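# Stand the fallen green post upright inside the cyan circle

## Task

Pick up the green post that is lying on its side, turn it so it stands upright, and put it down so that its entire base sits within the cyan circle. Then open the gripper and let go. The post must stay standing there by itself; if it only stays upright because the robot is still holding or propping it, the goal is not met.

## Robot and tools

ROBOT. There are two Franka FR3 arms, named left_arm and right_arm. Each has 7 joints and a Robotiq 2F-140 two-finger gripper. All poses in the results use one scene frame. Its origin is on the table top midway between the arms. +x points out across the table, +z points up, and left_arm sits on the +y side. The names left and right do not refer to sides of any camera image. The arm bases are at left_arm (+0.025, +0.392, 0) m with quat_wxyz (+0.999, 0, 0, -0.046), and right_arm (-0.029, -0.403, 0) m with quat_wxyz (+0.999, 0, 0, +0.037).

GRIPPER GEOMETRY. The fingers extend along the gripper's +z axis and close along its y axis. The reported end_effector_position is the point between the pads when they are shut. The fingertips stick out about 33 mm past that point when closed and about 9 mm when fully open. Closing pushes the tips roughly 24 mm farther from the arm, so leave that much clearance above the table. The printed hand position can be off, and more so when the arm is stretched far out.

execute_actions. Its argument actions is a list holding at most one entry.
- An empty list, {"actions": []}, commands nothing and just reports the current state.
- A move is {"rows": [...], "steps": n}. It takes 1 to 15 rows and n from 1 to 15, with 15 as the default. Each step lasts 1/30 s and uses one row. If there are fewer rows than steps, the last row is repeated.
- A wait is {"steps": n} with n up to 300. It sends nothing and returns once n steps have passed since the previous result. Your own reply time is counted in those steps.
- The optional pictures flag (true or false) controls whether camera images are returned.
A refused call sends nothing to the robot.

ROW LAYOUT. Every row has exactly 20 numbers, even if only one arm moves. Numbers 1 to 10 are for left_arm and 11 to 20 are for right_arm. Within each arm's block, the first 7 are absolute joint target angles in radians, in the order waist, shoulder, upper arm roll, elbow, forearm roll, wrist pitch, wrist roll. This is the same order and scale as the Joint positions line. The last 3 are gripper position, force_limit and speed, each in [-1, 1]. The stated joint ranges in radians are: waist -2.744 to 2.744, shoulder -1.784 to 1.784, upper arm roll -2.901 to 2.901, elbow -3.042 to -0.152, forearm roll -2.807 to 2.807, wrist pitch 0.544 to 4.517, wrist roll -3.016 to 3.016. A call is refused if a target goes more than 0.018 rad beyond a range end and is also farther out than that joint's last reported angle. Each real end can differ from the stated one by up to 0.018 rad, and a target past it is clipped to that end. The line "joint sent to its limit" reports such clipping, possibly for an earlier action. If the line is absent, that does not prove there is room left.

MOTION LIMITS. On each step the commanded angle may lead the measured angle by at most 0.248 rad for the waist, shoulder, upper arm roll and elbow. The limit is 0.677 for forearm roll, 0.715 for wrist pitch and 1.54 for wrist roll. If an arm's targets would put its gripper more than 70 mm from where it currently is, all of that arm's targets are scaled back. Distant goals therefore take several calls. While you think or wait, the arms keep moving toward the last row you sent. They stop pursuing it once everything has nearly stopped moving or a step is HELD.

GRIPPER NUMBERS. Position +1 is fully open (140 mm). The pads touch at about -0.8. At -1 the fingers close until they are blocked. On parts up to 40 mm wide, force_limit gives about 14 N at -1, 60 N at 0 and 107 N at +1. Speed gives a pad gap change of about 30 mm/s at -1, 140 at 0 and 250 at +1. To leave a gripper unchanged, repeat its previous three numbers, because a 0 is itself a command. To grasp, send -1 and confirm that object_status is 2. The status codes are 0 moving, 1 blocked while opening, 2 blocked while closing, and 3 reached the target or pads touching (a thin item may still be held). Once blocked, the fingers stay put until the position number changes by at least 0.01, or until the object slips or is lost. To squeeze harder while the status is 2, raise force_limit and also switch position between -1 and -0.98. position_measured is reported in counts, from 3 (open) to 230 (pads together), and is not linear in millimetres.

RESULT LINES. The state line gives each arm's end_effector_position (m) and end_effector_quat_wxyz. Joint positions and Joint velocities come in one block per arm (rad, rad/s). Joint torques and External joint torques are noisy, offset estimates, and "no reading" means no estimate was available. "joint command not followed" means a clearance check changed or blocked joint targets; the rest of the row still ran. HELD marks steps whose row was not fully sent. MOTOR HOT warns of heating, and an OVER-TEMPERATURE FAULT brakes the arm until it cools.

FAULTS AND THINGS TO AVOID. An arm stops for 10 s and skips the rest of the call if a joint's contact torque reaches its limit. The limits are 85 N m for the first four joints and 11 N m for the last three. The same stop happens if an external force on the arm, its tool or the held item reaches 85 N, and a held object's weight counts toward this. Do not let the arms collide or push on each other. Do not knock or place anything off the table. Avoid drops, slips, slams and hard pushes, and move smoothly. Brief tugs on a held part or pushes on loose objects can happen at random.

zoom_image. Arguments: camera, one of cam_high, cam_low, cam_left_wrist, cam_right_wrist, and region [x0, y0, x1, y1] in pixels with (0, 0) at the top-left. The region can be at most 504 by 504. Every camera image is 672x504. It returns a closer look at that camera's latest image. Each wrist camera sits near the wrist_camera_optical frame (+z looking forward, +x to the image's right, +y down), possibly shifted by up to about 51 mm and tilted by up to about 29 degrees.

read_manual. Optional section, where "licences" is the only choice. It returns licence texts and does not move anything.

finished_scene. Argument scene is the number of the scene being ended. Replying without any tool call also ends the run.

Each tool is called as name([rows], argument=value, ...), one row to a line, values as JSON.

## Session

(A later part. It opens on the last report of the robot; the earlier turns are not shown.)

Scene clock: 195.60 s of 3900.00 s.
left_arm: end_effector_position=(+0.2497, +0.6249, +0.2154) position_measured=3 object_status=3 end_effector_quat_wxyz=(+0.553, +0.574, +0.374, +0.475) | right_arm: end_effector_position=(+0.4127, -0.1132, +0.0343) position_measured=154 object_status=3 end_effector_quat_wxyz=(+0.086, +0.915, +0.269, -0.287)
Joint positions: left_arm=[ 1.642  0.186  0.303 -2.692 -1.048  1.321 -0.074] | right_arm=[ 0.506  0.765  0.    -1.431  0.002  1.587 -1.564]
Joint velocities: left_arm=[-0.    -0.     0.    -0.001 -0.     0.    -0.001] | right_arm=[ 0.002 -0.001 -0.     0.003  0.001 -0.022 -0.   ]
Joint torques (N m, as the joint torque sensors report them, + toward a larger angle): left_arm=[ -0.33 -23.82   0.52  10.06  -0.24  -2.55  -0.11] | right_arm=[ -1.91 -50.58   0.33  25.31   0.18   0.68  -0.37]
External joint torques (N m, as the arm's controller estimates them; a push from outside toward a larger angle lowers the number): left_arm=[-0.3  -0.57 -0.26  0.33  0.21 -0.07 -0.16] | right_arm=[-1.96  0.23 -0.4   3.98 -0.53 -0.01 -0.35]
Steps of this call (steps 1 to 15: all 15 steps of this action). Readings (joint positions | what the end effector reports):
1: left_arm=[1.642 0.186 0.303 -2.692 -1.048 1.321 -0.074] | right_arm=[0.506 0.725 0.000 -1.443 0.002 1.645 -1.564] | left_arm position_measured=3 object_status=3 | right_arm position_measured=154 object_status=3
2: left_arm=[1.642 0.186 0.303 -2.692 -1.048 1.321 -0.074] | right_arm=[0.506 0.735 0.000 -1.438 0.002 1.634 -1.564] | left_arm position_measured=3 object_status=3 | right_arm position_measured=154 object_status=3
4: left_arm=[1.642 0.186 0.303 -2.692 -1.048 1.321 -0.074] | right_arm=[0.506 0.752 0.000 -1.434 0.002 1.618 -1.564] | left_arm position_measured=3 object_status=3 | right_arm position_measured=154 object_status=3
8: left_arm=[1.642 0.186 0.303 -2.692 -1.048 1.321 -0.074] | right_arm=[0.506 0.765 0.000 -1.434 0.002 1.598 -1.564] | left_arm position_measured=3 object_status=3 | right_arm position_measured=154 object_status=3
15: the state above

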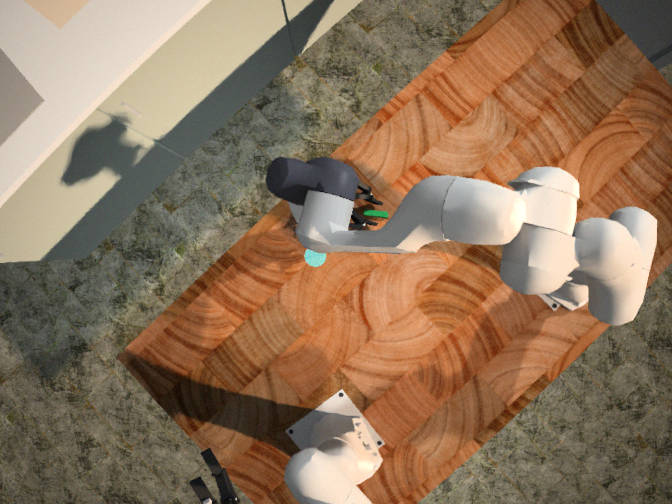

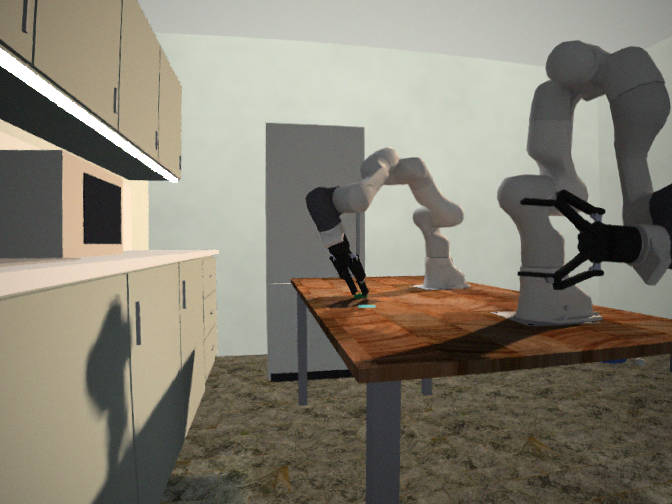

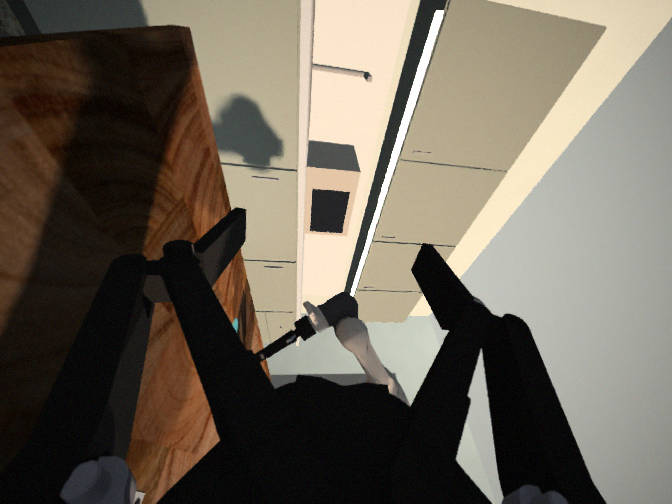

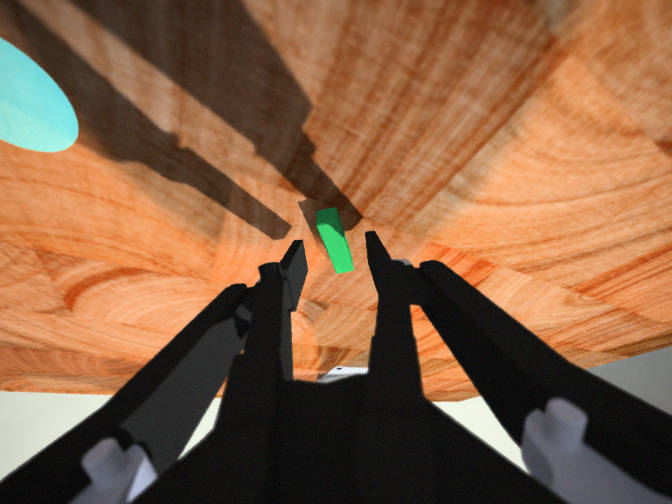

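execute_actions([
  {"rows":[[1.642,0.186,0.303,-2.692,-1.048,1.321,-0.074,1,0,0,0.505,0.761,0,-1.431,0,1.581,-1.571,-1,0,0.3]],"steps":15},
], pictures=false)

execute_actions([
  {"steps":12},
])

Scene clock: 203.00 s of 3900.00 s.
left_arm: end_effector_position=(+0.2497, +0.6249, +0.2154) position_measured=3 object_status=3 end_effector_quat_wxyz=(+0.553, +0.574, +0.374, +0.475) | right_arm: end_effector_position=(+0.4124, -0.1134, +0.0359) position_measured=211 object_status=0 end_effector_quat_wxyz=(+0.086, +0.915, +0.269, -0.288)
Joint positions: left_arm=[ 1.642  0.186  0.303 -2.692 -1.048  1.321 -0.074] | right_arm=[ 0.506  0.763  0.    -1.43   0.002  1.583 -1.564]
Joint velocities: left_arm=[-0.     0.001 -0.    -0.    -0.001 -0.    -0.   ] | right_arm=[-0.     0.    -0.001  0.001  0.001  0.001 -0.   ]
Joint torques (N m, as the joint torque sensors report them, + toward a larger angle): left_arm=[ -0.7  -23.51   0.43  10.73  -0.26  -2.54  -0.07] | right_arm=[ -1.88 -50.85   0.6   22.22   0.24   0.62  -0.35]
External joint torques (N m, as the arm's controller estimates them; a push from outside toward a larger angle lowers the number): left_arm=[-0.69 -0.31 -0.37  1.04  0.18 -0.05 -0.12] | right_arm=[-1.87 -0.29 -0.08  1.02 -0.47 -0.04 -0.33]
Steps of this call (steps 1 to 15: the robot went on to your last target; steps 16 to 90: nothing new was sent; then 3.90 s passed at rest; steps 91 to 105: all 15 steps of this action). Readings (joint positions | what the end effector reports):
91: left_arm=[1.642 0.186 0.303 -2.692 -1.048 1.321 -0.074] | right_arm=[0.506 0.765 0.000 -1.430 0.002 1.583 -1.564] | left_arm position_measured=3 object_status=3 | right_arm position_measured=154 object_status=0
92: left_arm=[1.642 0.186 0.303 -2.692 -1.048 1.321 -0.074] | right_arm=[0.506 0.765 0.000 -1.430 0.002 1.583 -1.564] | left_arm position_measured=3 object_status=3 | right_arm position_measured=161 object_status=0
94: left_arm=[1.642 0.186 0.303 -2.692 -1.048 1.321 -0.074] | right_arm=[0.506 0.764 0.000 -1.430 0.002 1.583 -1.564] | left_arm position_measured=3 object_status=3 | right_arm position_measured=180 object_status=0
98: left_arm=[1.642 0.186 0.303 -2.692 -1.048 1.321 -0.074] | right_arm=[0.506 0.763 0.000 -1.430 0.002 1.583 -1.564] | left_arm position_measured=3 object_status=3 | right_arm position_measured=210 object_status=0
105: the state above

Scene clock: 203.40 s of 3900.00 s.
left_arm: end_effector_position=(+0.2497, +0.6249, +0.2154) position_measured=3 object_status=3 end_effector_quat_wxyz=(+0.553, +0.574, +0.374, +0.475) | right_arm: end_effector_position=(+0.4124, -0.1134, +0.0359) position_measured=211 object_status=2 end_effector_quat_wxyz=(+0.086, +0.915, +0.269, -0.288)
Joint positions: left_arm=[ 1.642  0.186  0.303 -2.692 -1.048  1.321 -0.074] | right_arm=[ 0.506  0.763  0.    -1.43   0.002  1.583 -1.564]
Joint velocities: left_arm=[-0.    -0.001  0.    -0.001  0.001  0.     0.003] | right_arm=[ 0.     0.    -0.001  0.    -0.     0.     0.001]
Joint torques (N m, as the joint torque sensors report them, + toward a larger angle): left_arm=[ -0.82 -23.71  -0.19   9.8   -0.17  -2.58  -0.19] | right_arm=[ -1.49 -50.89   0.48  22.4    0.27   0.63  -0.31]
External joint torques (N m, as the arm's controller estimates them; a push from outside toward a larger angle lowers the number): left_arm=[-0.8  -0.42 -0.97  0.09  0.27 -0.08 -0.25] | right_arm=[-1.45 -0.36 -0.18  1.23 -0.44 -0.03 -0.29]
Steps of this call (steps 1 to 12: the robot went on to your last target). Readings (joint positions | what the end effector reports):
1: left_arm=[1.642 0.186 0.303 -2.692 -1.048 1.321 -0.074] | right_arm=[0.506 0.763 0.000 -1.430 0.002 1.583 -1.564] | left_arm position_measured=3 object_status=3 | right_arm position_measured=211 object_status=2
2: left_arm=[1.642 0.186 0.303 -2.692 -1.048 1.321 -0.074] | right_arm=[0.506 0.763 0.000 -1.430 0.002 1.583 -1.564] | left_arm position_measured=3 object_status=3 | right_arm position_measured=211 object_status=2
4: left_arm=[1.642 0.186 0.303 -2.692 -1.048 1.321 -0.074] | right_arm=[0.506 0.763 0.000 -1.430 0.002 1.583 -1.564] | left_arm position_measured=3 object_status=3 | right_arm position_measured=211 object_status=2
8: left_arm=[1.642 0.186 0.303 -2.692 -1.048 1.321 -0.074] | right_arm=[0.506 0.763 0.000 -1.430 0.002 1.583 -1.564] | left_arm position_measured=3 object_status=3 | right_arm position_measured=211 object_status=2
12: the state above

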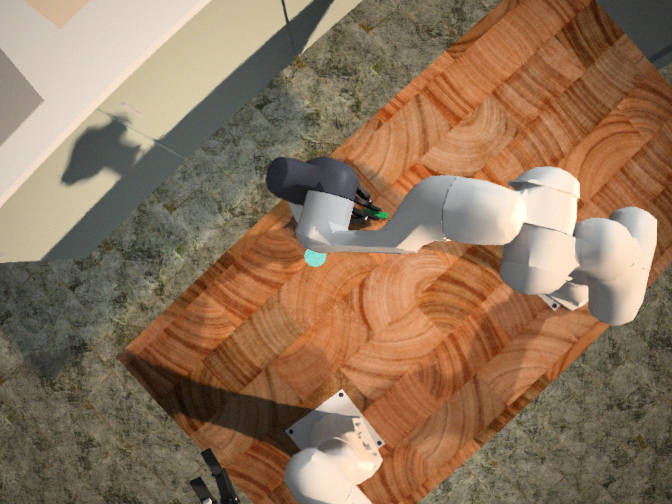

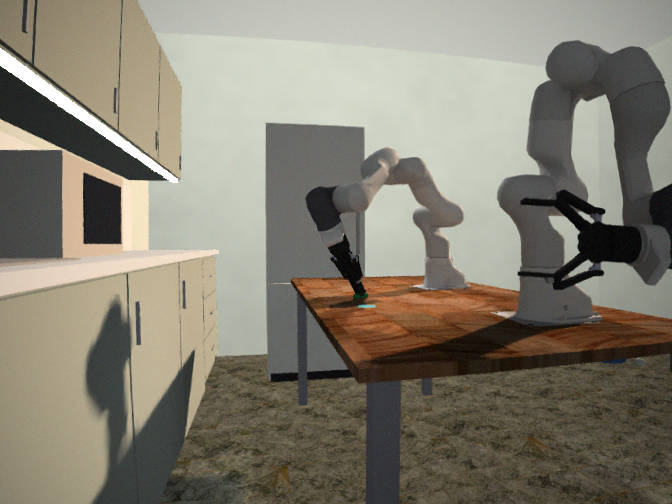

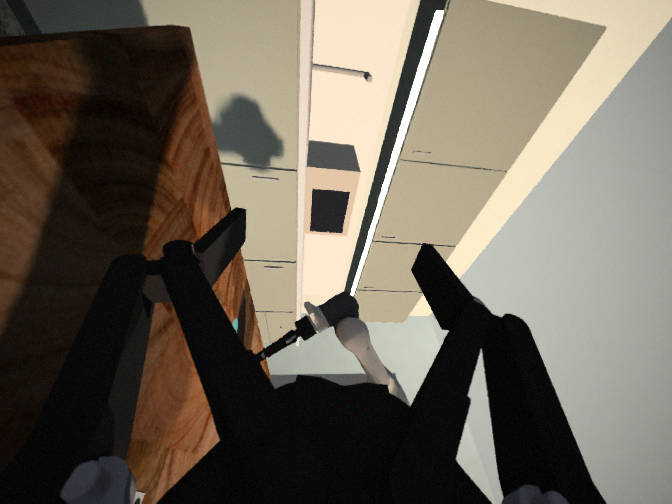

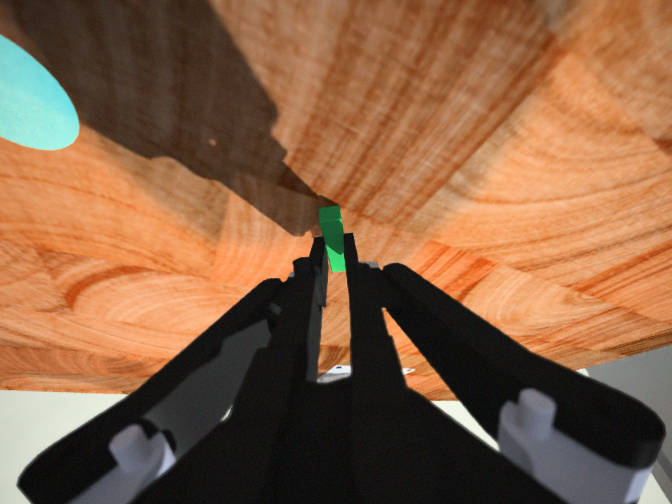

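execute_actions([
  {"rows":[[1.642,0.186,0.303,-2.692,-1.048,1.321,-0.074,1,0,0,0.505,0.72,0,-1.431,0,1.581,-1.571,-1,0,0.3],[1.642,0.186,0.303,-2.692,-1.048,1.321,-0.074,1,0,0,0.505,0.66,0,-1.431,0,1.581,-1.571,-1,0,0.3],[1.642,0.186,0.303,-2.692,-1.048,1.321,-0.074,1,0,0,0.505,0.6,0,-1.431,0,1.581,-1.571,-1,0,0.3],[1.642,0.186,0.303,-2.692,-1.048,1.321,-0.074,1,0,0,0.505,0.54,0,-1.431,0,1.581,-1.571,-1,0,0.3],[1.642,0.186,0.303,-2.692,-1.048,1.321,-0.074,1,0,0,0.505,0.48,0,-1.431,0,1.581,-1.571,-1,0,0.3],[1.642,0.186,0.303,-2.692,-1.048,1.321,-0.074,1,0,0,0.505,0.42,0,-1.431,0,1.581,-1.571,-1,0,0.3],[1.642,0.186,0.303,-2.692,-1.048,1.321,-0.074,1,0,0,0.505,0.36,0,-1.431,0,1.581,-1.571,-1,0,0.3],[1.642,0.186,0.303,-2.692,-1.048,1.321,-0.074,1,0,0,0.505,0.3,0,-1.431,0,1.581,-1.571,-1,0,0.3],[1.642,0.186,0.303,-2.692,-1.048,1.321,-0.074,1,0,0,0.505,0.3,0,-1.431,0,1.581,-1.571,-1,0,0.3],[1.642,0.186,0.303,-2.692,-1.048,1.321,-0.074,1,0,0,0.766,0.25,0,-2.5,0,3.9,-1.571,-1,0,0.3]],"steps":15},
], pictures=false)

execute_actions([
  {"steps":60},
], pictures=false)

execute_actions([
  {"rows":[[1.642,0.186,0.303,-2.692,-1.048,1.321,-0.074,1,0,0,0.766,0.432,0,-2.618,0,4.011,-1.571,-1,0,0.3]],"steps":15},
], pictures=false)

execute_actions([
  {"steps":10},
])

Scene clock: 241.97 s of 3900.00 s.
left_arm: end_effector_position=(+0.2497, +0.6249, +0.2154) position_measured=3 object_status=3 end_effector_quat_wxyz=(+0.553, +0.574, +0.374, +0.475) | right_arm: end_effector_position=(+0.4634, -0.0130, +0.2051) position_measured=211 object_status=2 end_effector_quat_wxyz=(+0.024, +0.943, +0.325, -0.063)
Joint positions: left_arm=[ 1.642  0.186  0.303 -2.692 -1.048  1.321 -0.074] | right_arm=[ 0.606  0.385 -0.01  -1.557  0.001  1.808 -1.564]
Joint velocities: left_arm=[-0.    -0.     0.001 -0.001 -0.    -0.001 -0.001] | right_arm=[ 0.556 -0.532  0.054 -0.694  0.001  1.222  0.   ]
Joint torques (N m, as the joint torque sensors report them, + toward a larger angle): left_arm=[  0.17 -23.09   0.06   9.39  -0.32  -2.64  -0.05] | right_arm=[ -3.54 -38.6   -0.79  21.63   0.61   2.92  -0.1 ]
External joint torques (N m, as the arm's controller estimates them; a push from outside toward a larger angle lowers the number): left_arm=[ 0.17  0.17 -0.75 -0.34  0.13 -0.16 -0.1 ] | right_arm=[-0.1  -1.62  1.42 -0.84 -0.11  0.95 -0.09]
Steps of this call (steps 1 to 15: the robot went on to your last target; steps 16 to 90: nothing new was sent; then 35.07 s passed at rest; steps 91 to 105: all 15 steps of this action). Readings (joint positions | what the end effector reports):
91: left_arm=[1.642 0.186 0.303 -2.692 -1.048 1.321 -0.074] | right_arm=[0.506 0.760 0.000 -1.433 0.002 1.583 -1.564] | left_arm position_measured=3 object_status=3 | right_arm position_measured=211 object_status=2
92: left_arm=[1.642 0.186 0.303 -2.692 -1.048 1.321 -0.074] | right_arm=[0.506 0.748 0.000 -1.438 0.002 1.582 -1.564] | left_arm position_measured=3 object_status=3 | right_arm position_measured=211 object_status=2
94: left_arm=[1.642 0.186 0.303 -2.692 -1.048 1.321 -0.074] | right_arm=[0.506 0.701 0.000 -1.442 0.002 1.580 -1.564] | left_arm position_measured=3 object_status=3 | right_arm position_measured=211 object_status=2
98: left_arm=[1.642 0.186 0.303 -2.692 -1.048 1.321 -0.074] | right_arm=[0.506 0.574 0.000 -1.441 0.002 1.580 -1.564] | left_arm position_measured=3 object_status=3 | right_arm position_measured=211 object_status=2
105: the state above

Scene clock: 243.97 s of 3900.00 s.
left_arm: end_effector_position=(+0.2497, +0.6249, +0.2154) position_measured=3 object_status=3 end_effector_quat_wxyz=(+0.553, +0.574, +0.374, +0.475) | right_arm: end_effector_position=(+0.4440, +0.1245, +0.2444) position_measured=211 object_status=2 end_effector_quat_wxyz=(-0.223, +0.768, +0.339, +0.495)
Joint positions: left_arm=[ 1.642  0.186  0.303 -2.692 -1.048  1.321 -0.074] | right_arm=[ 0.765  0.252  0.002 -2.498  0.001  3.897 -1.564]
Joint velocities: left_arm=[-0.    -0.002 -0.    -0.    -0.001 -0.001 -0.   ] | right_arm=[ 0.001  0.    -0.001 -0.001 -0.001  0.002 -0.001]
Joint torques (N m, as the joint torque sensors report them, + toward a larger angle): left_arm=[ -0.73 -22.71  -0.5   10.72  -0.2   -2.46   0.  ] | right_arm=[ -0.38 -33.27  -0.97  16.8    0.1    3.72  -0.31]
External joint torques (N m, as the arm's controller estimates them; a push from outside toward a larger angle lowers the number): left_arm=[-0.74  0.53 -1.32  1.02  0.25  0.02 -0.06] | right_arm=[-0.4  -0.46 -1.24  0.1  -0.23  0.46 -0.33]
Steps of this call (steps 1 to 60: the robot went on to your last target). Readings (joint positions | what the end effector reports):
1: left_arm=[1.642 0.186 0.303 -2.692 -1.048 1.321 -0.074] | right_arm=[0.625 0.367 -0.009 -1.583 0.001 1.854 -1.564] | left_arm position_measured=3 object_status=3 | right_arm position_measured=211 object_status=2
2: left_arm=[1.642 0.186 0.303 -2.692 -1.048 1.321 -0.074] | right_arm=[0.643 0.351 -0.008 -1.611 0.001 1.903 -1.564] | left_arm position_measured=3 object_status=3 | right_arm position_measured=211 object_status=2
4: left_arm=[1.642 0.186 0.303 -2.692 -1.048 1.321 -0.074] | right_arm=[0.676 0.321 -0.005 -1.674 0.001 2.011 -1.564] | left_arm position_measured=3 object_status=3 | right_arm position_measured=211 object_status=2
8: left_arm=[1.642 0.186 0.303 -2.692 -1.048 1.321 -0.074] | right_arm=[0.727 0.275 -0.001 -1.837 0.001 2.292 -1.564] | left_arm position_measured=3 object_status=3 | right_arm position_measured=211 object_status=2
60: the state above
All arms were judged still, so your last target was given up. Only a new action makes them travel on or press farther. Fingers that are still opening or closing keep moving.

Scene clock: 244.47 s of 3900.00 s.
left_arm: end_effector_position=(+0.2497, +0.6249, +0.2154) position_measured=3 object_status=3 end_effector_quat_wxyz=(+0.553, +0.574, +0.374, +0.475) | right_arm: end_effector_position=(+0.3946, +0.0694, +0.0947) position_measured=211 object_status=2 end_effector_quat_wxyz=(-0.187, +0.815, +0.360, +0.415)
Joint positions: left_arm=[ 1.642  0.186  0.303 -2.692 -1.048  1.321 -0.074] | right_arm=[ 0.765  0.434  0.002 -2.617  0.001  3.997 -1.564]
Joint velocities: left_arm=[ 0.    -0.    -0.     0.001  0.001 -0.001 -0.002] | right_arm=[-0.001  0.    -0.    -0.001 -0.001  0.072  0.001]
Joint torques (N m, as the joint torque sensors report them, + toward a larger angle): left_arm=[ -0.24 -23.34  -0.14   9.9   -0.18  -2.61  -0.09] | right_arm=[ -0.54 -33.3   -1.04  11.79  -0.17   3.82  -0.33]
External joint torques (N m, as the arm's controller estimates them; a push from outside toward a larger angle lowers the number): left_arm=[-0.24 -0.04 -0.94  0.14  0.26 -0.12 -0.15] | right_arm=[-0.54 -0.72 -1.48  0.68 -0.25  0.4  -0.35]
Steps of this call (steps 1 to 15: all 15 steps of this action). Readings (joint positions | what the end effector reports):
1: left_arm=[1.642 0.186 0.303 -2.692 -1.048 1.321 -0.074] | right_arm=[0.765 0.258 0.002 -2.503 0.001 3.907 -1.564] | left_arm position_measured=3 object_status=3 | right_arm position_measured=211 object_status=2
2: left_arm=[1.642 0.186 0.303 -2.692 -1.048 1.321 -0.074] | right_arm=[0.765 0.274 0.002 -2.515 0.001 3.917 -1.564] | left_arm position_measured=3 object_status=3 | right_arm position_measured=211 object_status=2
4: left_arm=[1.642 0.186 0.303 -2.692 -1.048 1.321 -0.074] | right_arm=[0.765 0.318 0.002 -2.543 0.001 3.933 -1.564] | left_arm position_measured=3 object_status=3 | right_arm position_measured=211 object_status=2
8: left_arm=[1.642 0.186 0.303 -2.692 -1.048 1.321 -0.074] | right_arm=[0.765 0.409 0.002 -2.601 0.001 3.968 -1.564] | left_arm position_measured=3 object_status=3 | right_arm position_measured=211 object_status=2
15: the state above

Scene clock: 244.80 s of 3900.00 s.
left_arm: end_effector_position=(+0.2497, +0.6249, +0.2154) position_measured=3 object_status=3 end_effector_quat_wxyz=(+0.553, +0.574, +0.374, +0.475) | right_arm: end_effector_position=(+0.3954, +0.0703, +0.0979) position_measured=211 object_status=2 end_effector_quat_wxyz=(-0.189, +0.812, +0.359, +0.419)
Joint positions: left_arm=[ 1.642  0.186  0.303 -2.692 -1.048  1.321 -0.074] | right_arm=[ 0.765  0.434  0.002 -2.617  0.001  4.007 -1.564]
Joint velocities: left_arm=[ 0.001  0.001  0.    -0.     0.001 -0.     0.002] | right_arm=[ 0.     0.001 -0.    -0.     0.001  0.008  0.   ]
Joint torques (N m, as the joint torque sensors report them, + toward a larger angle): left_arm=[ -0.7  -24.29   0.1    9.75  -0.28  -2.5   -0.12] | right_arm=[ -0.27 -33.59  -0.71  12.21  -0.18   3.92  -0.32]
External joint torques (N m, as the arm's controller estimates them; a push from outside toward a larger angle lowers the number): left_arm=[-0.72 -1.08 -0.73  0.04  0.16 -0.02 -0.18] | right_arm=[-0.23 -0.84 -1.1   0.97 -0.26  0.47 -0.34]
Steps of this call (steps 1 to 10: the robot went on to your last target). Readings (joint positions | what the end effector reports):
1: left_arm=[1.642 0.186 0.303 -2.692 -1.048 1.321 -0.074] | right_arm=[0.765 0.434 0.002 -2.617 0.001 3.999 -1.564] | left_arm position_measured=3 object_status=3 | right_arm position_measured=211 object_status=2
2: left_arm=[1.642 0.186 0.303 -2.692 -1.048 1.321 -0.074] | right_arm=[0.765 0.434 0.002 -2.617 0.001 4.001 -1.564] | left_arm position_measured=3 object_status=3 | right_arm position_measured=211 object_status=2
4: left_arm=[1.642 0.186 0.303 -2.692 -1.048 1.321 -0.074] | right_arm=[0.765 0.434 0.002 -2.617 0.001 4.003 -1.564] | left_arm position_measured=3 object_status=3 | right_arm position_measured=211 object_status=2
8: left_arm=[1.642 0.186 0.303 -2.692 -1.048 1.321 -0.074] | right_arm=[0.765 0.434 0.002 -2.617 0.001 4.006 -1.564] | left_arm position_measured=3 object_status=3 | right_arm position_measured=211 object_status=2
10: the state above

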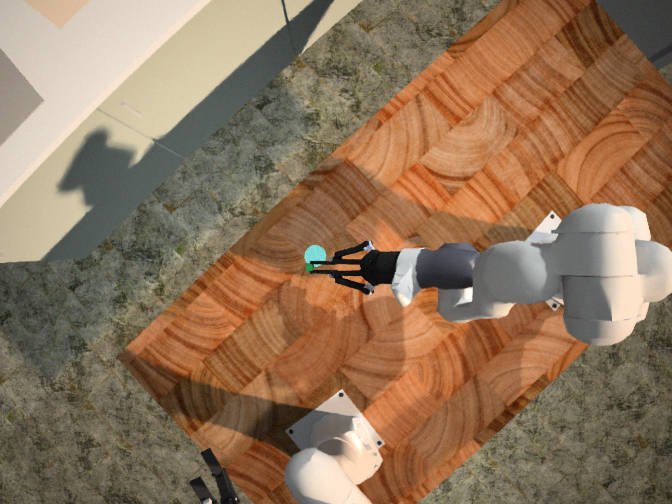

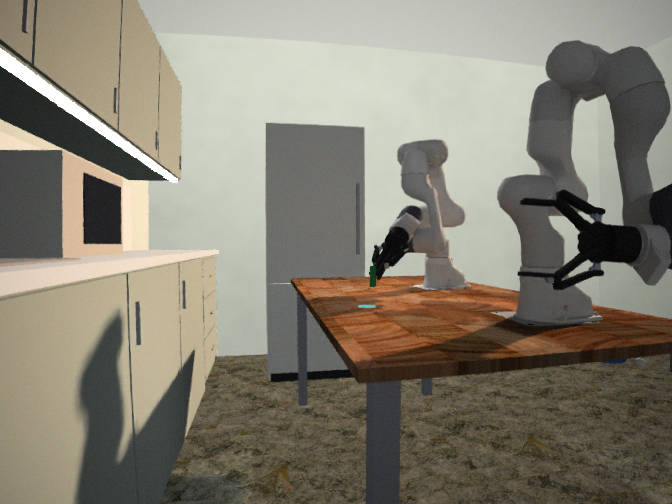

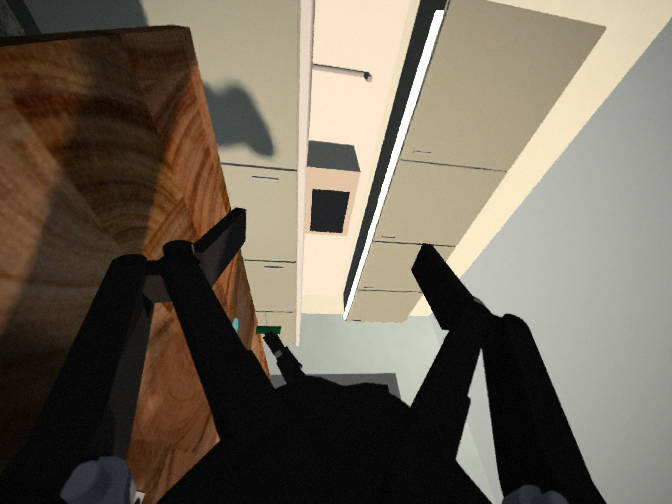

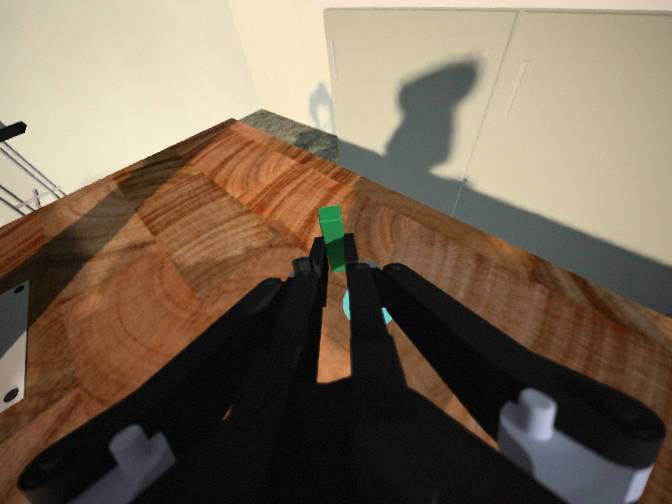

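execute_actions([
  {"rows":[[1.642,0.186,0.303,-2.692,-1.048,1.321,-0.074,1,0,0,0.722,0.434,0,-2.618,0,4.011,-1.571,-1,0,0.3],[1.642,0.186,0.303,-2.692,-1.048,1.321,-0.074,1,0,0,0.722,0.434,0,-2.618,0,4.011,-1.571,-1,0,0.3],[1.642,0.186,0.303,-2.692,-1.048,1.321,-0.074,1,0,0,0.722,0.47,0,-2.605,0,4.035,-1.571,-1,0,0.3],[1.642,0.186,0.303,-2.692,-1.048,1.321,-0.074,1,0,0,0.722,0.51,0,-2.59,0,4.06,-1.571,-1,0,0.3],[1.642,0.186,0.303,-2.692,-1.048,1.321,-0.074,1,0,0,0.722,0.56,0,-2.57,0,4.09,-1.571,-1,0,0.3]],"steps":15},
], pictures=false)

execute_actions([
  {"steps":10},
])

zoom_image(camera="cam_high", region=[270,220,390,310])

zoom_image(camera="cam_low", region=[330,240,430,320])

Scene clock: 260.50 s of 3900.00 s.
left_arm: end_effector_position=(+0.2497, +0.6249, +0.2154) position_measured=3 object_status=3 end_effector_quat_wxyz=(+0.553, +0.574, +0.374, +0.475) | right_arm: end_effector_position=(+0.4137, +0.0506, +0.0592) position_measured=211 object_status=2 end_effector_quat_wxyz=(-0.179, +0.821, +0.343, +0.419)
Joint positions: left_arm=[ 1.642  0.186  0.303 -2.692 -1.048  1.321 -0.074] | right_arm=[ 0.724  0.559  0.    -2.573 -0.     4.079 -1.564]
Joint velocities: left_arm=[ 0.001 -0.001  0.001  0.     0.     0.001 -0.   ] | right_arm=[-0.001 -0.001  0.001  0.015  0.001  0.053 -0.   ]
Joint torques (N m, as the joint torque sensors report them, + toward a larger angle): left_arm=[ -0.22 -22.67   0.56  10.79  -0.26  -2.5    0.01] | right_arm=[ -2.24 -33.32   0.53  11.73   0.03   3.95  -0.33]
External joint torques (N m, as the arm's controller estimates them; a push from outside toward a larger angle lowers the number): left_arm=[-0.21  0.59 -0.23  1.09  0.18 -0.01 -0.05] | right_arm=[-2.22  0.93  0.01  2.34  0.02  0.52 -0.35]
Steps of this call (steps 1 to 30: the robot went on to your last target; steps 31 to 90: nothing new was sent; then 12.20 s passed at rest; steps 91 to 105: all 15 steps of this action). Readings (joint positions | what the end effector reports):
91: left_arm=[1.642 0.186 0.303 -2.692 -1.048 1.321 -0.074] | right_arm=[0.758 0.434 0.005 -2.617 -0.000 4.009 -1.564] | left_arm position_measured=3 object_status=3 | right_arm position_measured=211 object_status=2
92: left_arm=[1.642 0.186 0.303 -2.692 -1.048 1.321 -0.074] | right_arm=[0.749 0.434 0.005 -2.617 -0.000 4.009 -1.564] | left_arm position_measured=3 object_status=3 | right_arm position_measured=211 object_status=2
94: left_arm=[1.642 0.186 0.303 -2.692 -1.048 1.321 -0.074] | right_arm=[0.733 0.453 0.002 -2.606 -0.000 4.022 -1.564] | left_arm position_measured=3 object_status=3 | right_arm position_measured=211 object_status=2
98: left_arm=[1.642 0.186 0.303 -2.692 -1.048 1.321 -0.074] | right_arm=[0.724 0.541 0.000 -2.580 -0.000 4.056 -1.564] | left_arm position_measured=3 object_status=3 | right_arm position_measured=211 object_status=2
105: the state above

Scene clock: 260.83 s of 3900.00 s.
left_arm: end_effector_position=(+0.2497, +0.6249, +0.2154) position_measured=3 object_status=3 end_effector_quat_wxyz=(+0.553, +0.574, +0.374, +0.475) | right_arm: end_effector_position=(+0.4146, +0.0515, +0.0619) position_measured=211 object_status=2 end_effector_quat_wxyz=(-0.180, +0.820, +0.342, +0.423)
Joint positions: left_arm=[ 1.642  0.186  0.303 -2.692 -1.048  1.321 -0.074] | right_arm=[ 0.724  0.559  0.    -2.573 -0.     4.086 -1.564]
Joint velocities: left_arm=[ 0.001  0.     0.    -0.    -0.    -0.001  0.   ] | right_arm=[-0.    -0.001  0.001 -0.    -0.001  0.007 -0.001]
Joint torques (N m, as the joint torque sensors report them, + toward a larger angle): left_arm=[ -0.76 -22.97   0.34   9.47  -0.23  -2.51  -0.09] | right_arm=[ -2.25 -33.42   0.56  12.44   0.     3.95  -0.31]
External joint torques (N m, as the arm's controller estimates them; a push from outside toward a larger angle lowers the number): left_arm=[-0.82  0.21 -0.53 -0.21  0.21 -0.04 -0.14] | right_arm=[-2.32  1.04 -0.03  2.9   0.01  0.5  -0.33]
Steps of this call (steps 1 to 10: the robot went on to your last target). Readings (joint positions | what the end effector reports):
1: left_arm=[1.642 0.186 0.303 -2.692 -1.048 1.321 -0.074] | right_arm=[0.724 0.559 0.000 -2.573 -0.000 4.080 -1.564] | left_arm position_measured=3 object_status=3 | right_arm position_measured=211 object_status=2
2: left_arm=[1.642 0.186 0.303 -2.692 -1.048 1.321 -0.074] | right_arm=[0.724 0.559 0.000 -2.573 -0.000 4.082 -1.564] | left_arm position_measured=3 object_status=3 | right_arm position_measured=211 object_status=2
4: left_arm=[1.642 0.186 0.303 -2.692 -1.048 1.321 -0.074] | right_arm=[0.724 0.559 0.000 -2.573 -0.000 4.084 -1.564] | left_arm position_measured=3 object_status=3 | right_arm position_measured=211 object_status=2
8: left_arm=[1.642 0.186 0.303 -2.692 -1.048 1.321 -0.074] | right_arm=[0.724 0.559 0.000 -2.573 -0.000 4.086 -1.564] | left_arm position_measured=3 object_status=3 | right_arm position_measured=211 object_status=2
10: the state above

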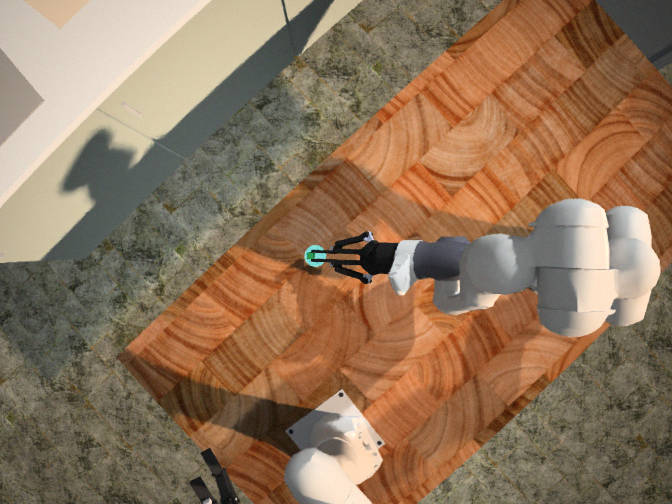

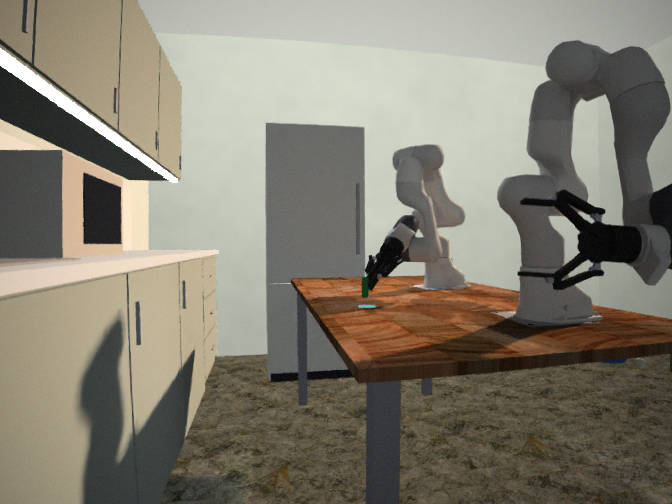

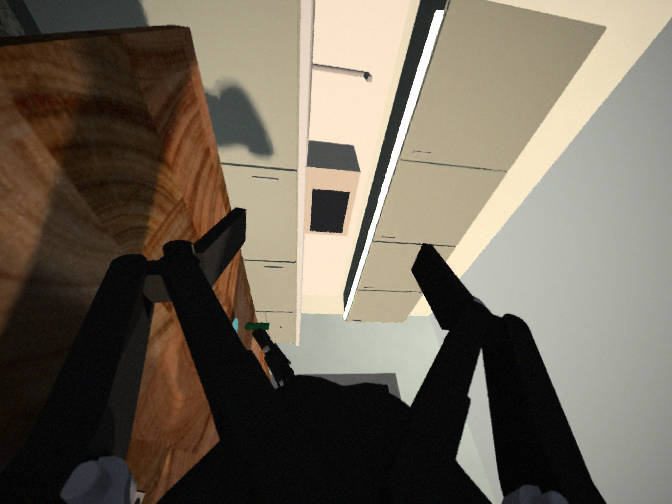

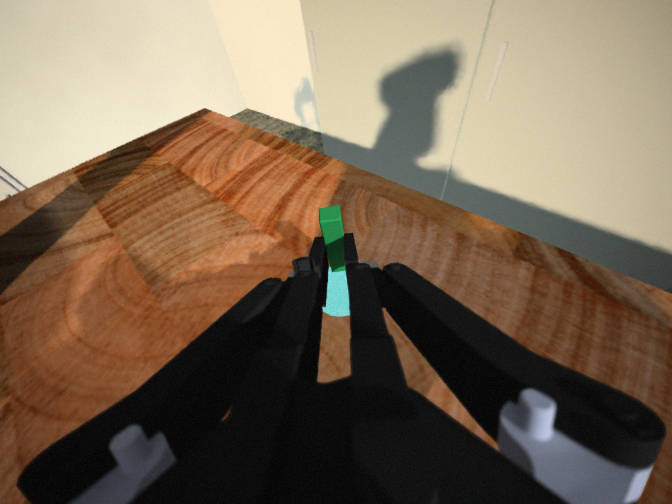

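Region (270, 220, 390, 310) of cam_high's 672x504 image, scaled by 4.200, with more detail than that image has; it fills the top 378 rows of this view, and the rest is white.

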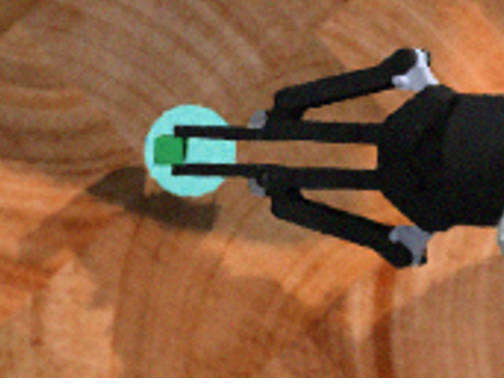

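Region (330, 240, 430, 320) of cam_low's 672x504 image, scaled by 5.040, with more detail than that image has; it fills the top 403 rows of this view, and the rest is white.

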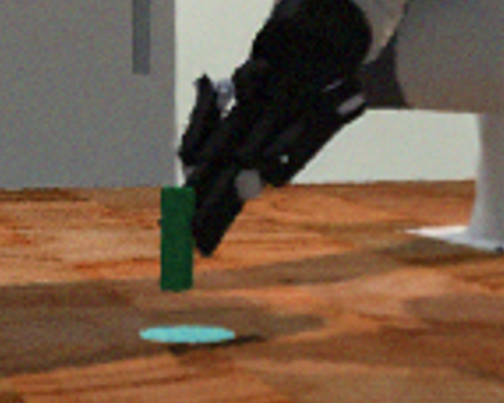

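execute_actions([
  {"rows":[[1.642,0.186,0.303,-2.692,-1.048,1.321,-0.074,1,0,0,0.722,0.58,0,-2.563,0,4.103,-1.571,-1,0,0.3],[1.642,0.186,0.303,-2.692,-1.048,1.321,-0.074,1,0,0,0.722,0.595,0,-2.557,0,4.112,-1.571,-1,0,0.3],[1.642,0.186,0.303,-2.692,-1.048,1.321,-0.074,1,0,0,0.722,0.605,0,-2.553,0,4.122,-1.571,-1,0,0.3]],"steps":15},
])

zoom_image(camera="cam_low", region=[330,240,430,320])

Scene clock: 271.20 s of 3900.00 s.
left_arm: end_effector_position=(+0.2497, +0.6249, +0.2154) position_measured=3 object_status=3 end_effector_quat_wxyz=(+0.553, +0.574, +0.374, +0.475) | right_arm: end_effector_position=(+0.4143, +0.0512, +0.0502) position_measured=211 object_status=2 end_effector_quat_wxyz=(-0.181, +0.819, +0.342, +0.424)
Joint positions: left_arm=[ 1.642  0.186  0.303 -2.692 -1.048  1.321 -0.074] | right_arm=[ 0.724  0.603  0.    -2.556 -0.     4.117 -1.564]
Joint velocities: left_arm=[-0.     0.002 -0.     0.001 -0.001 -0.001 -0.   ] | right_arm=[ 0.    -0.001  0.     0.001  0.001  0.014  0.001]
Joint torques (N m, as the joint torque sensors report them, + toward a larger angle): left_arm=[ -0.55 -23.56   0.14  10.52  -0.27  -2.44  -0.03] | right_arm=[ -2.38 -33.29   0.52  11.59  -0.01   3.89  -0.32]
External joint torques (N m, as the arm's controller estimates them; a push from outside toward a larger angle lowers the number): left_arm=[-0.59 -0.39 -0.7   0.8   0.18  0.04 -0.08] | right_arm=[-2.38  1.73 -0.06  2.58  0.    0.44 -0.35]
Steps of this call (steps 1 to 15: the robot went on to your last target; steps 16 to 90: nothing new was sent; then 6.87 s passed at rest; steps 91 to 105: all 15 steps of this action). Readings (joint positions | what the end effector reports):
91: left_arm=[1.642 0.186 0.303 -2.692 -1.048 1.321 -0.074] | right_arm=[0.724 0.561 0.000 -2.570 -0.000 4.090 -1.564] | left_arm position_measured=3 object_status=3 | right_arm position_measured=211 object_status=2
92: left_arm=[1.642 0.186 0.303 -2.692 -1.048 1.321 -0.074] | right_arm=[0.724 0.568 0.000 -2.566 -0.000 4.094 -1.564] | left_arm position_measured=3 object_status=3 | right_arm position_measured=211 object_status=2
94: left_arm=[1.642 0.186 0.303 -2.692 -1.048 1.321 -0.074] | right_arm=[0.724 0.586 0.000 -2.560 -0.000 4.102 -1.564] | left_arm position_measured=3 object_status=3 | right_arm position_measured=211 object_status=2
98: left_arm=[1.642 0.186 0.303 -2.692 -1.048 1.321 -0.074] | right_arm=[0.724 0.602 0.000 -2.557 -0.000 4.111 -1.564] | left_arm position_measured=3 object_status=3 | right_arm position_measured=211 object_status=2
105: the state above

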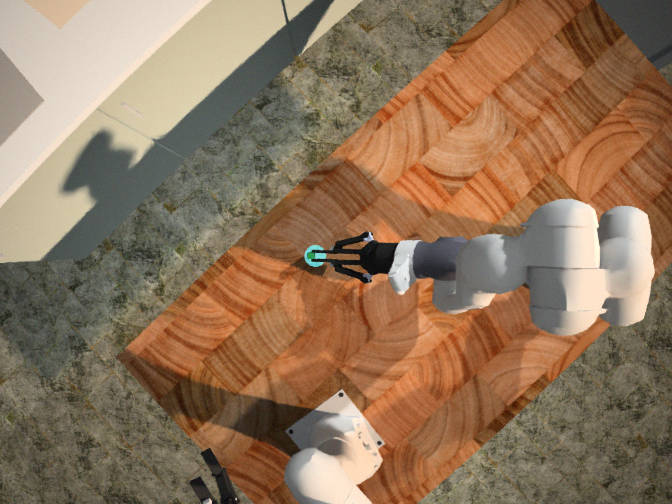

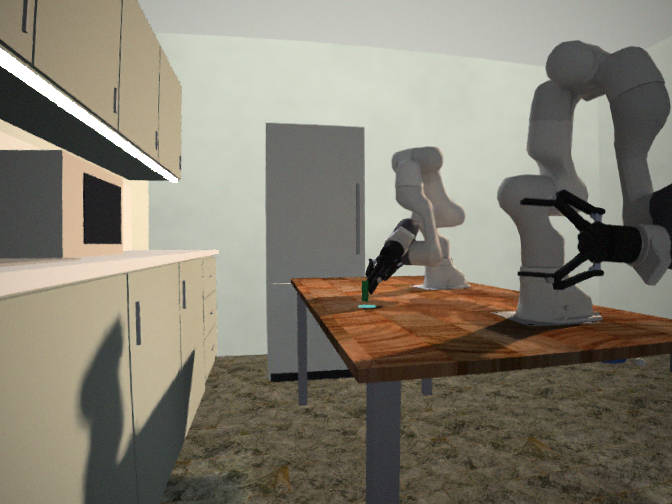

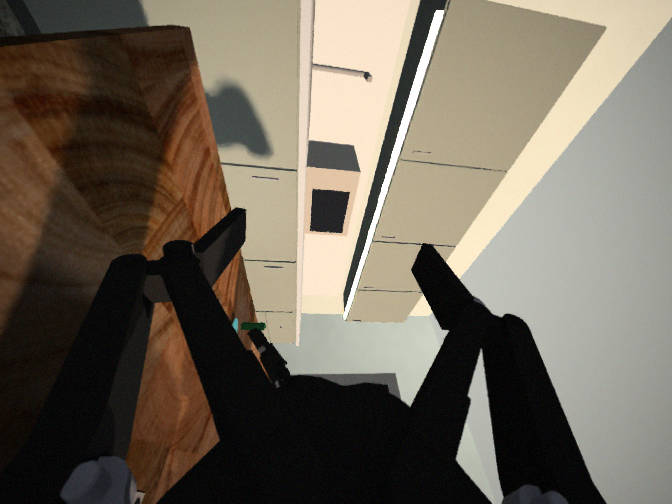

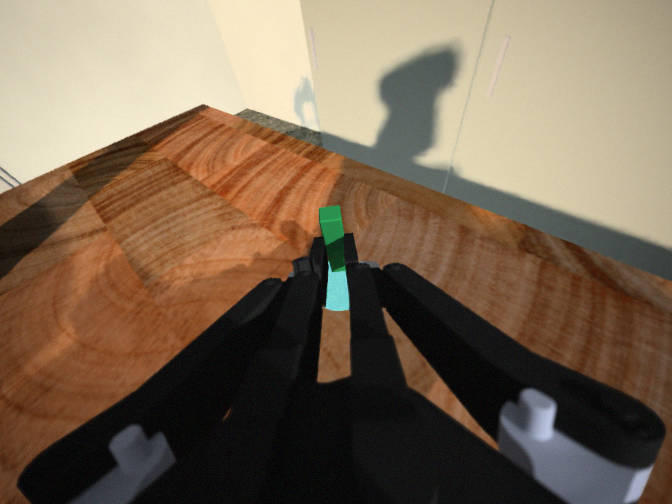

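Region (330, 240, 430, 320) of cam_low's 672x504 image, scaled by 5.040, with more detail than that image has; it fills the top 403 rows of this view, and the rest is white.

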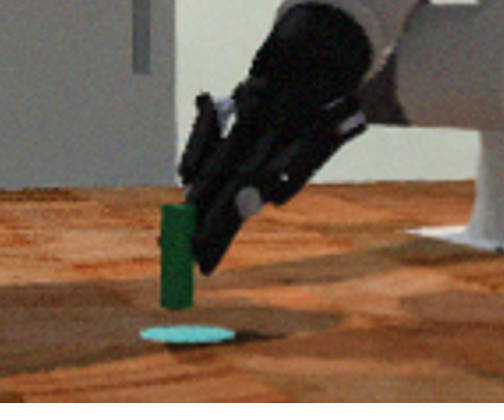

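execute_actions([
  {"rows":[[1.642,0.186,0.303,-2.692,-1.048,1.321,-0.074,1,0,0,0.722,0.625,0,-2.545,0,4.134,-1.571,-1,0,0.3],[1.642,0.186,0.303,-2.692,-1.048,1.321,-0.074,1,0,0,0.722,0.64,0,-2.539,0,4.144,-1.571,-1,0,0.3],[1.642,0.186,0.303,-2.692,-1.048,1.321,-0.074,1,0,0,0.722,0.655,0,-2.533,0,4.155,-1.571,-1,0,0.3]],"steps":15},
])

zoom_image(camera="cam_low", region=[330,240,430,320])

Scene clock: 278.47 s of 3900.00 s.
left_arm: end_effector_position=(+0.2497, +0.6249, +0.2154) position_measured=3 object_status=3 end_effector_quat_wxyz=(+0.553, +0.574, +0.374, +0.475) | right_arm: end_effector_position=(+0.4137, +0.0505, +0.0363) position_measured=211 object_status=2 end_effector_quat_wxyz=(-0.181, +0.818, +0.341, +0.426)
Joint positions: left_arm=[ 1.642  0.186  0.303 -2.692 -1.048  1.321 -0.074] | right_arm=[ 0.724  0.653  0.    -2.536 -0.     4.15  -1.564]
Joint velocities: left_arm=[ 0.001  0.001 -0.    -0.     0.001  0.    -0.001] | right_arm=[ 0.001  0.001 -0.002  0.001 -0.001  0.014  0.   ]
Joint torques (N m, as the joint torque sensors report them, + toward a larger angle): left_arm=[ -0.3  -23.44   0.76   9.9   -0.21  -2.44  -0.01] | right_arm=[ -2.03 -33.62   0.36  12.29  -0.01   3.84  -0.29]
External joint torques (N m, as the arm's controller estimates them; a push from outside toward a larger angle lowers the number): left_arm=[-0.33 -0.23 -0.08  0.17  0.23  0.04 -0.07] | right_arm=[-2.    1.73 -0.23  4.01  0.03  0.4  -0.31]
Steps of this call (steps 1 to 15: the robot went on to your last target; steps 16 to 90: nothing new was sent; then 3.77 s passed at rest; steps 91 to 105: all 15 steps of this action). Readings (joint positions | what the end effector reports):
91: left_arm=[1.642 0.186 0.303 -2.692 -1.048 1.321 -0.074] | right_arm=[0.724 0.606 0.000 -2.553 -0.000 4.122 -1.564] | left_arm position_measured=3 object_status=3 | right_arm position_measured=211 object_status=2
92: left_arm=[1.642 0.186 0.303 -2.692 -1.048 1.321 -0.074] | right_arm=[0.724 0.613 0.000 -2.549 -0.000 4.126 -1.564] | left_arm position_measured=3 object_status=3 | right_arm position_measured=211 object_status=2
94: left_arm=[1.642 0.186 0.303 -2.692 -1.048 1.321 -0.074] | right_arm=[0.724 0.633 0.000 -2.541 -0.000 4.135 -1.564] | left_arm position_measured=3 object_status=3 | right_arm position_measured=211 object_status=2
98: left_arm=[1.642 0.186 0.303 -2.692 -1.048 1.321 -0.074] | right_arm=[0.724 0.652 0.000 -2.538 -0.000 4.143 -1.564] | left_arm position_measured=3 object_status=3 | right_arm position_measured=211 object_status=2
105: the state above

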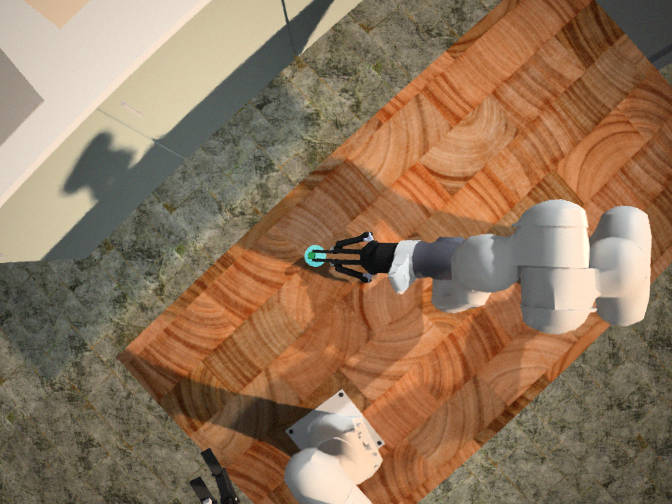

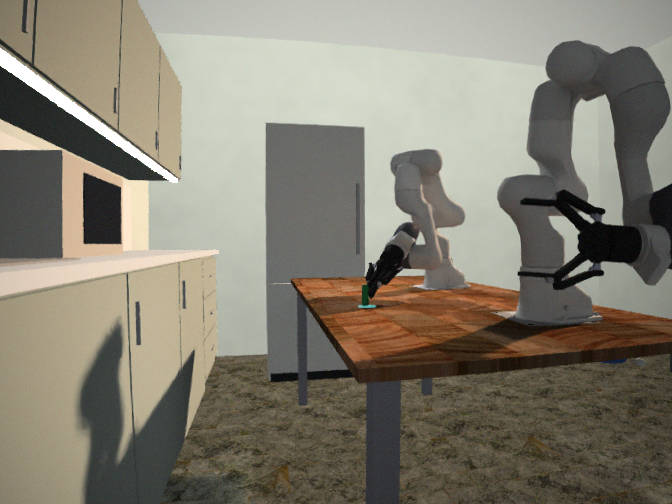

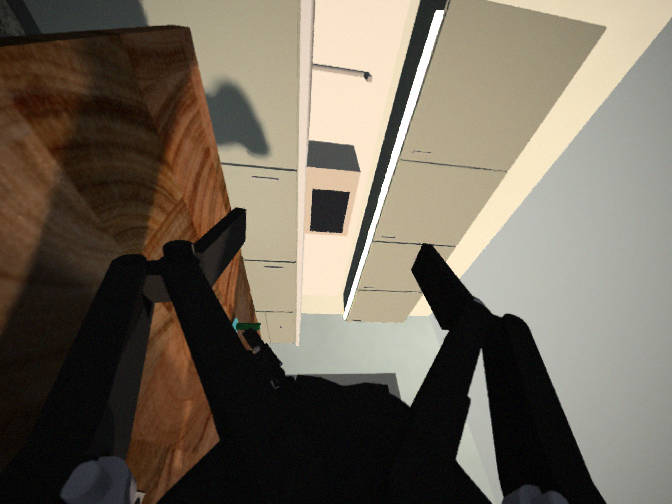

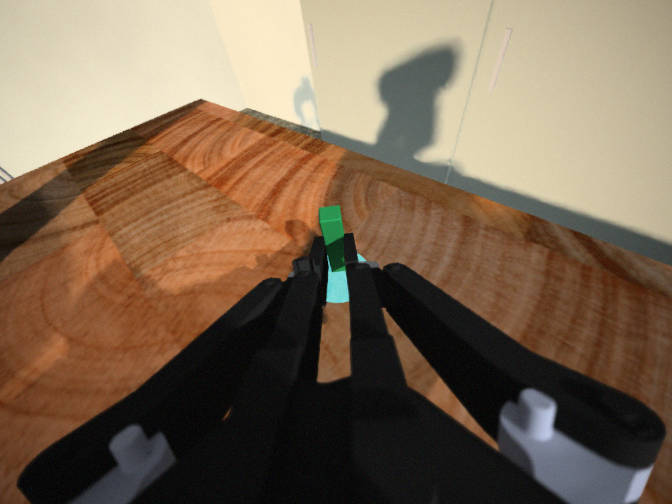

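Region (330, 240, 430, 320) of cam_low's 672x504 image, scaled by 5.040, with more detail than that image has; it fills the top 403 rows of this view, and the rest is white.

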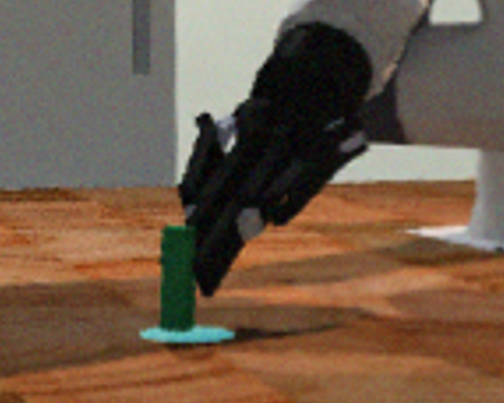

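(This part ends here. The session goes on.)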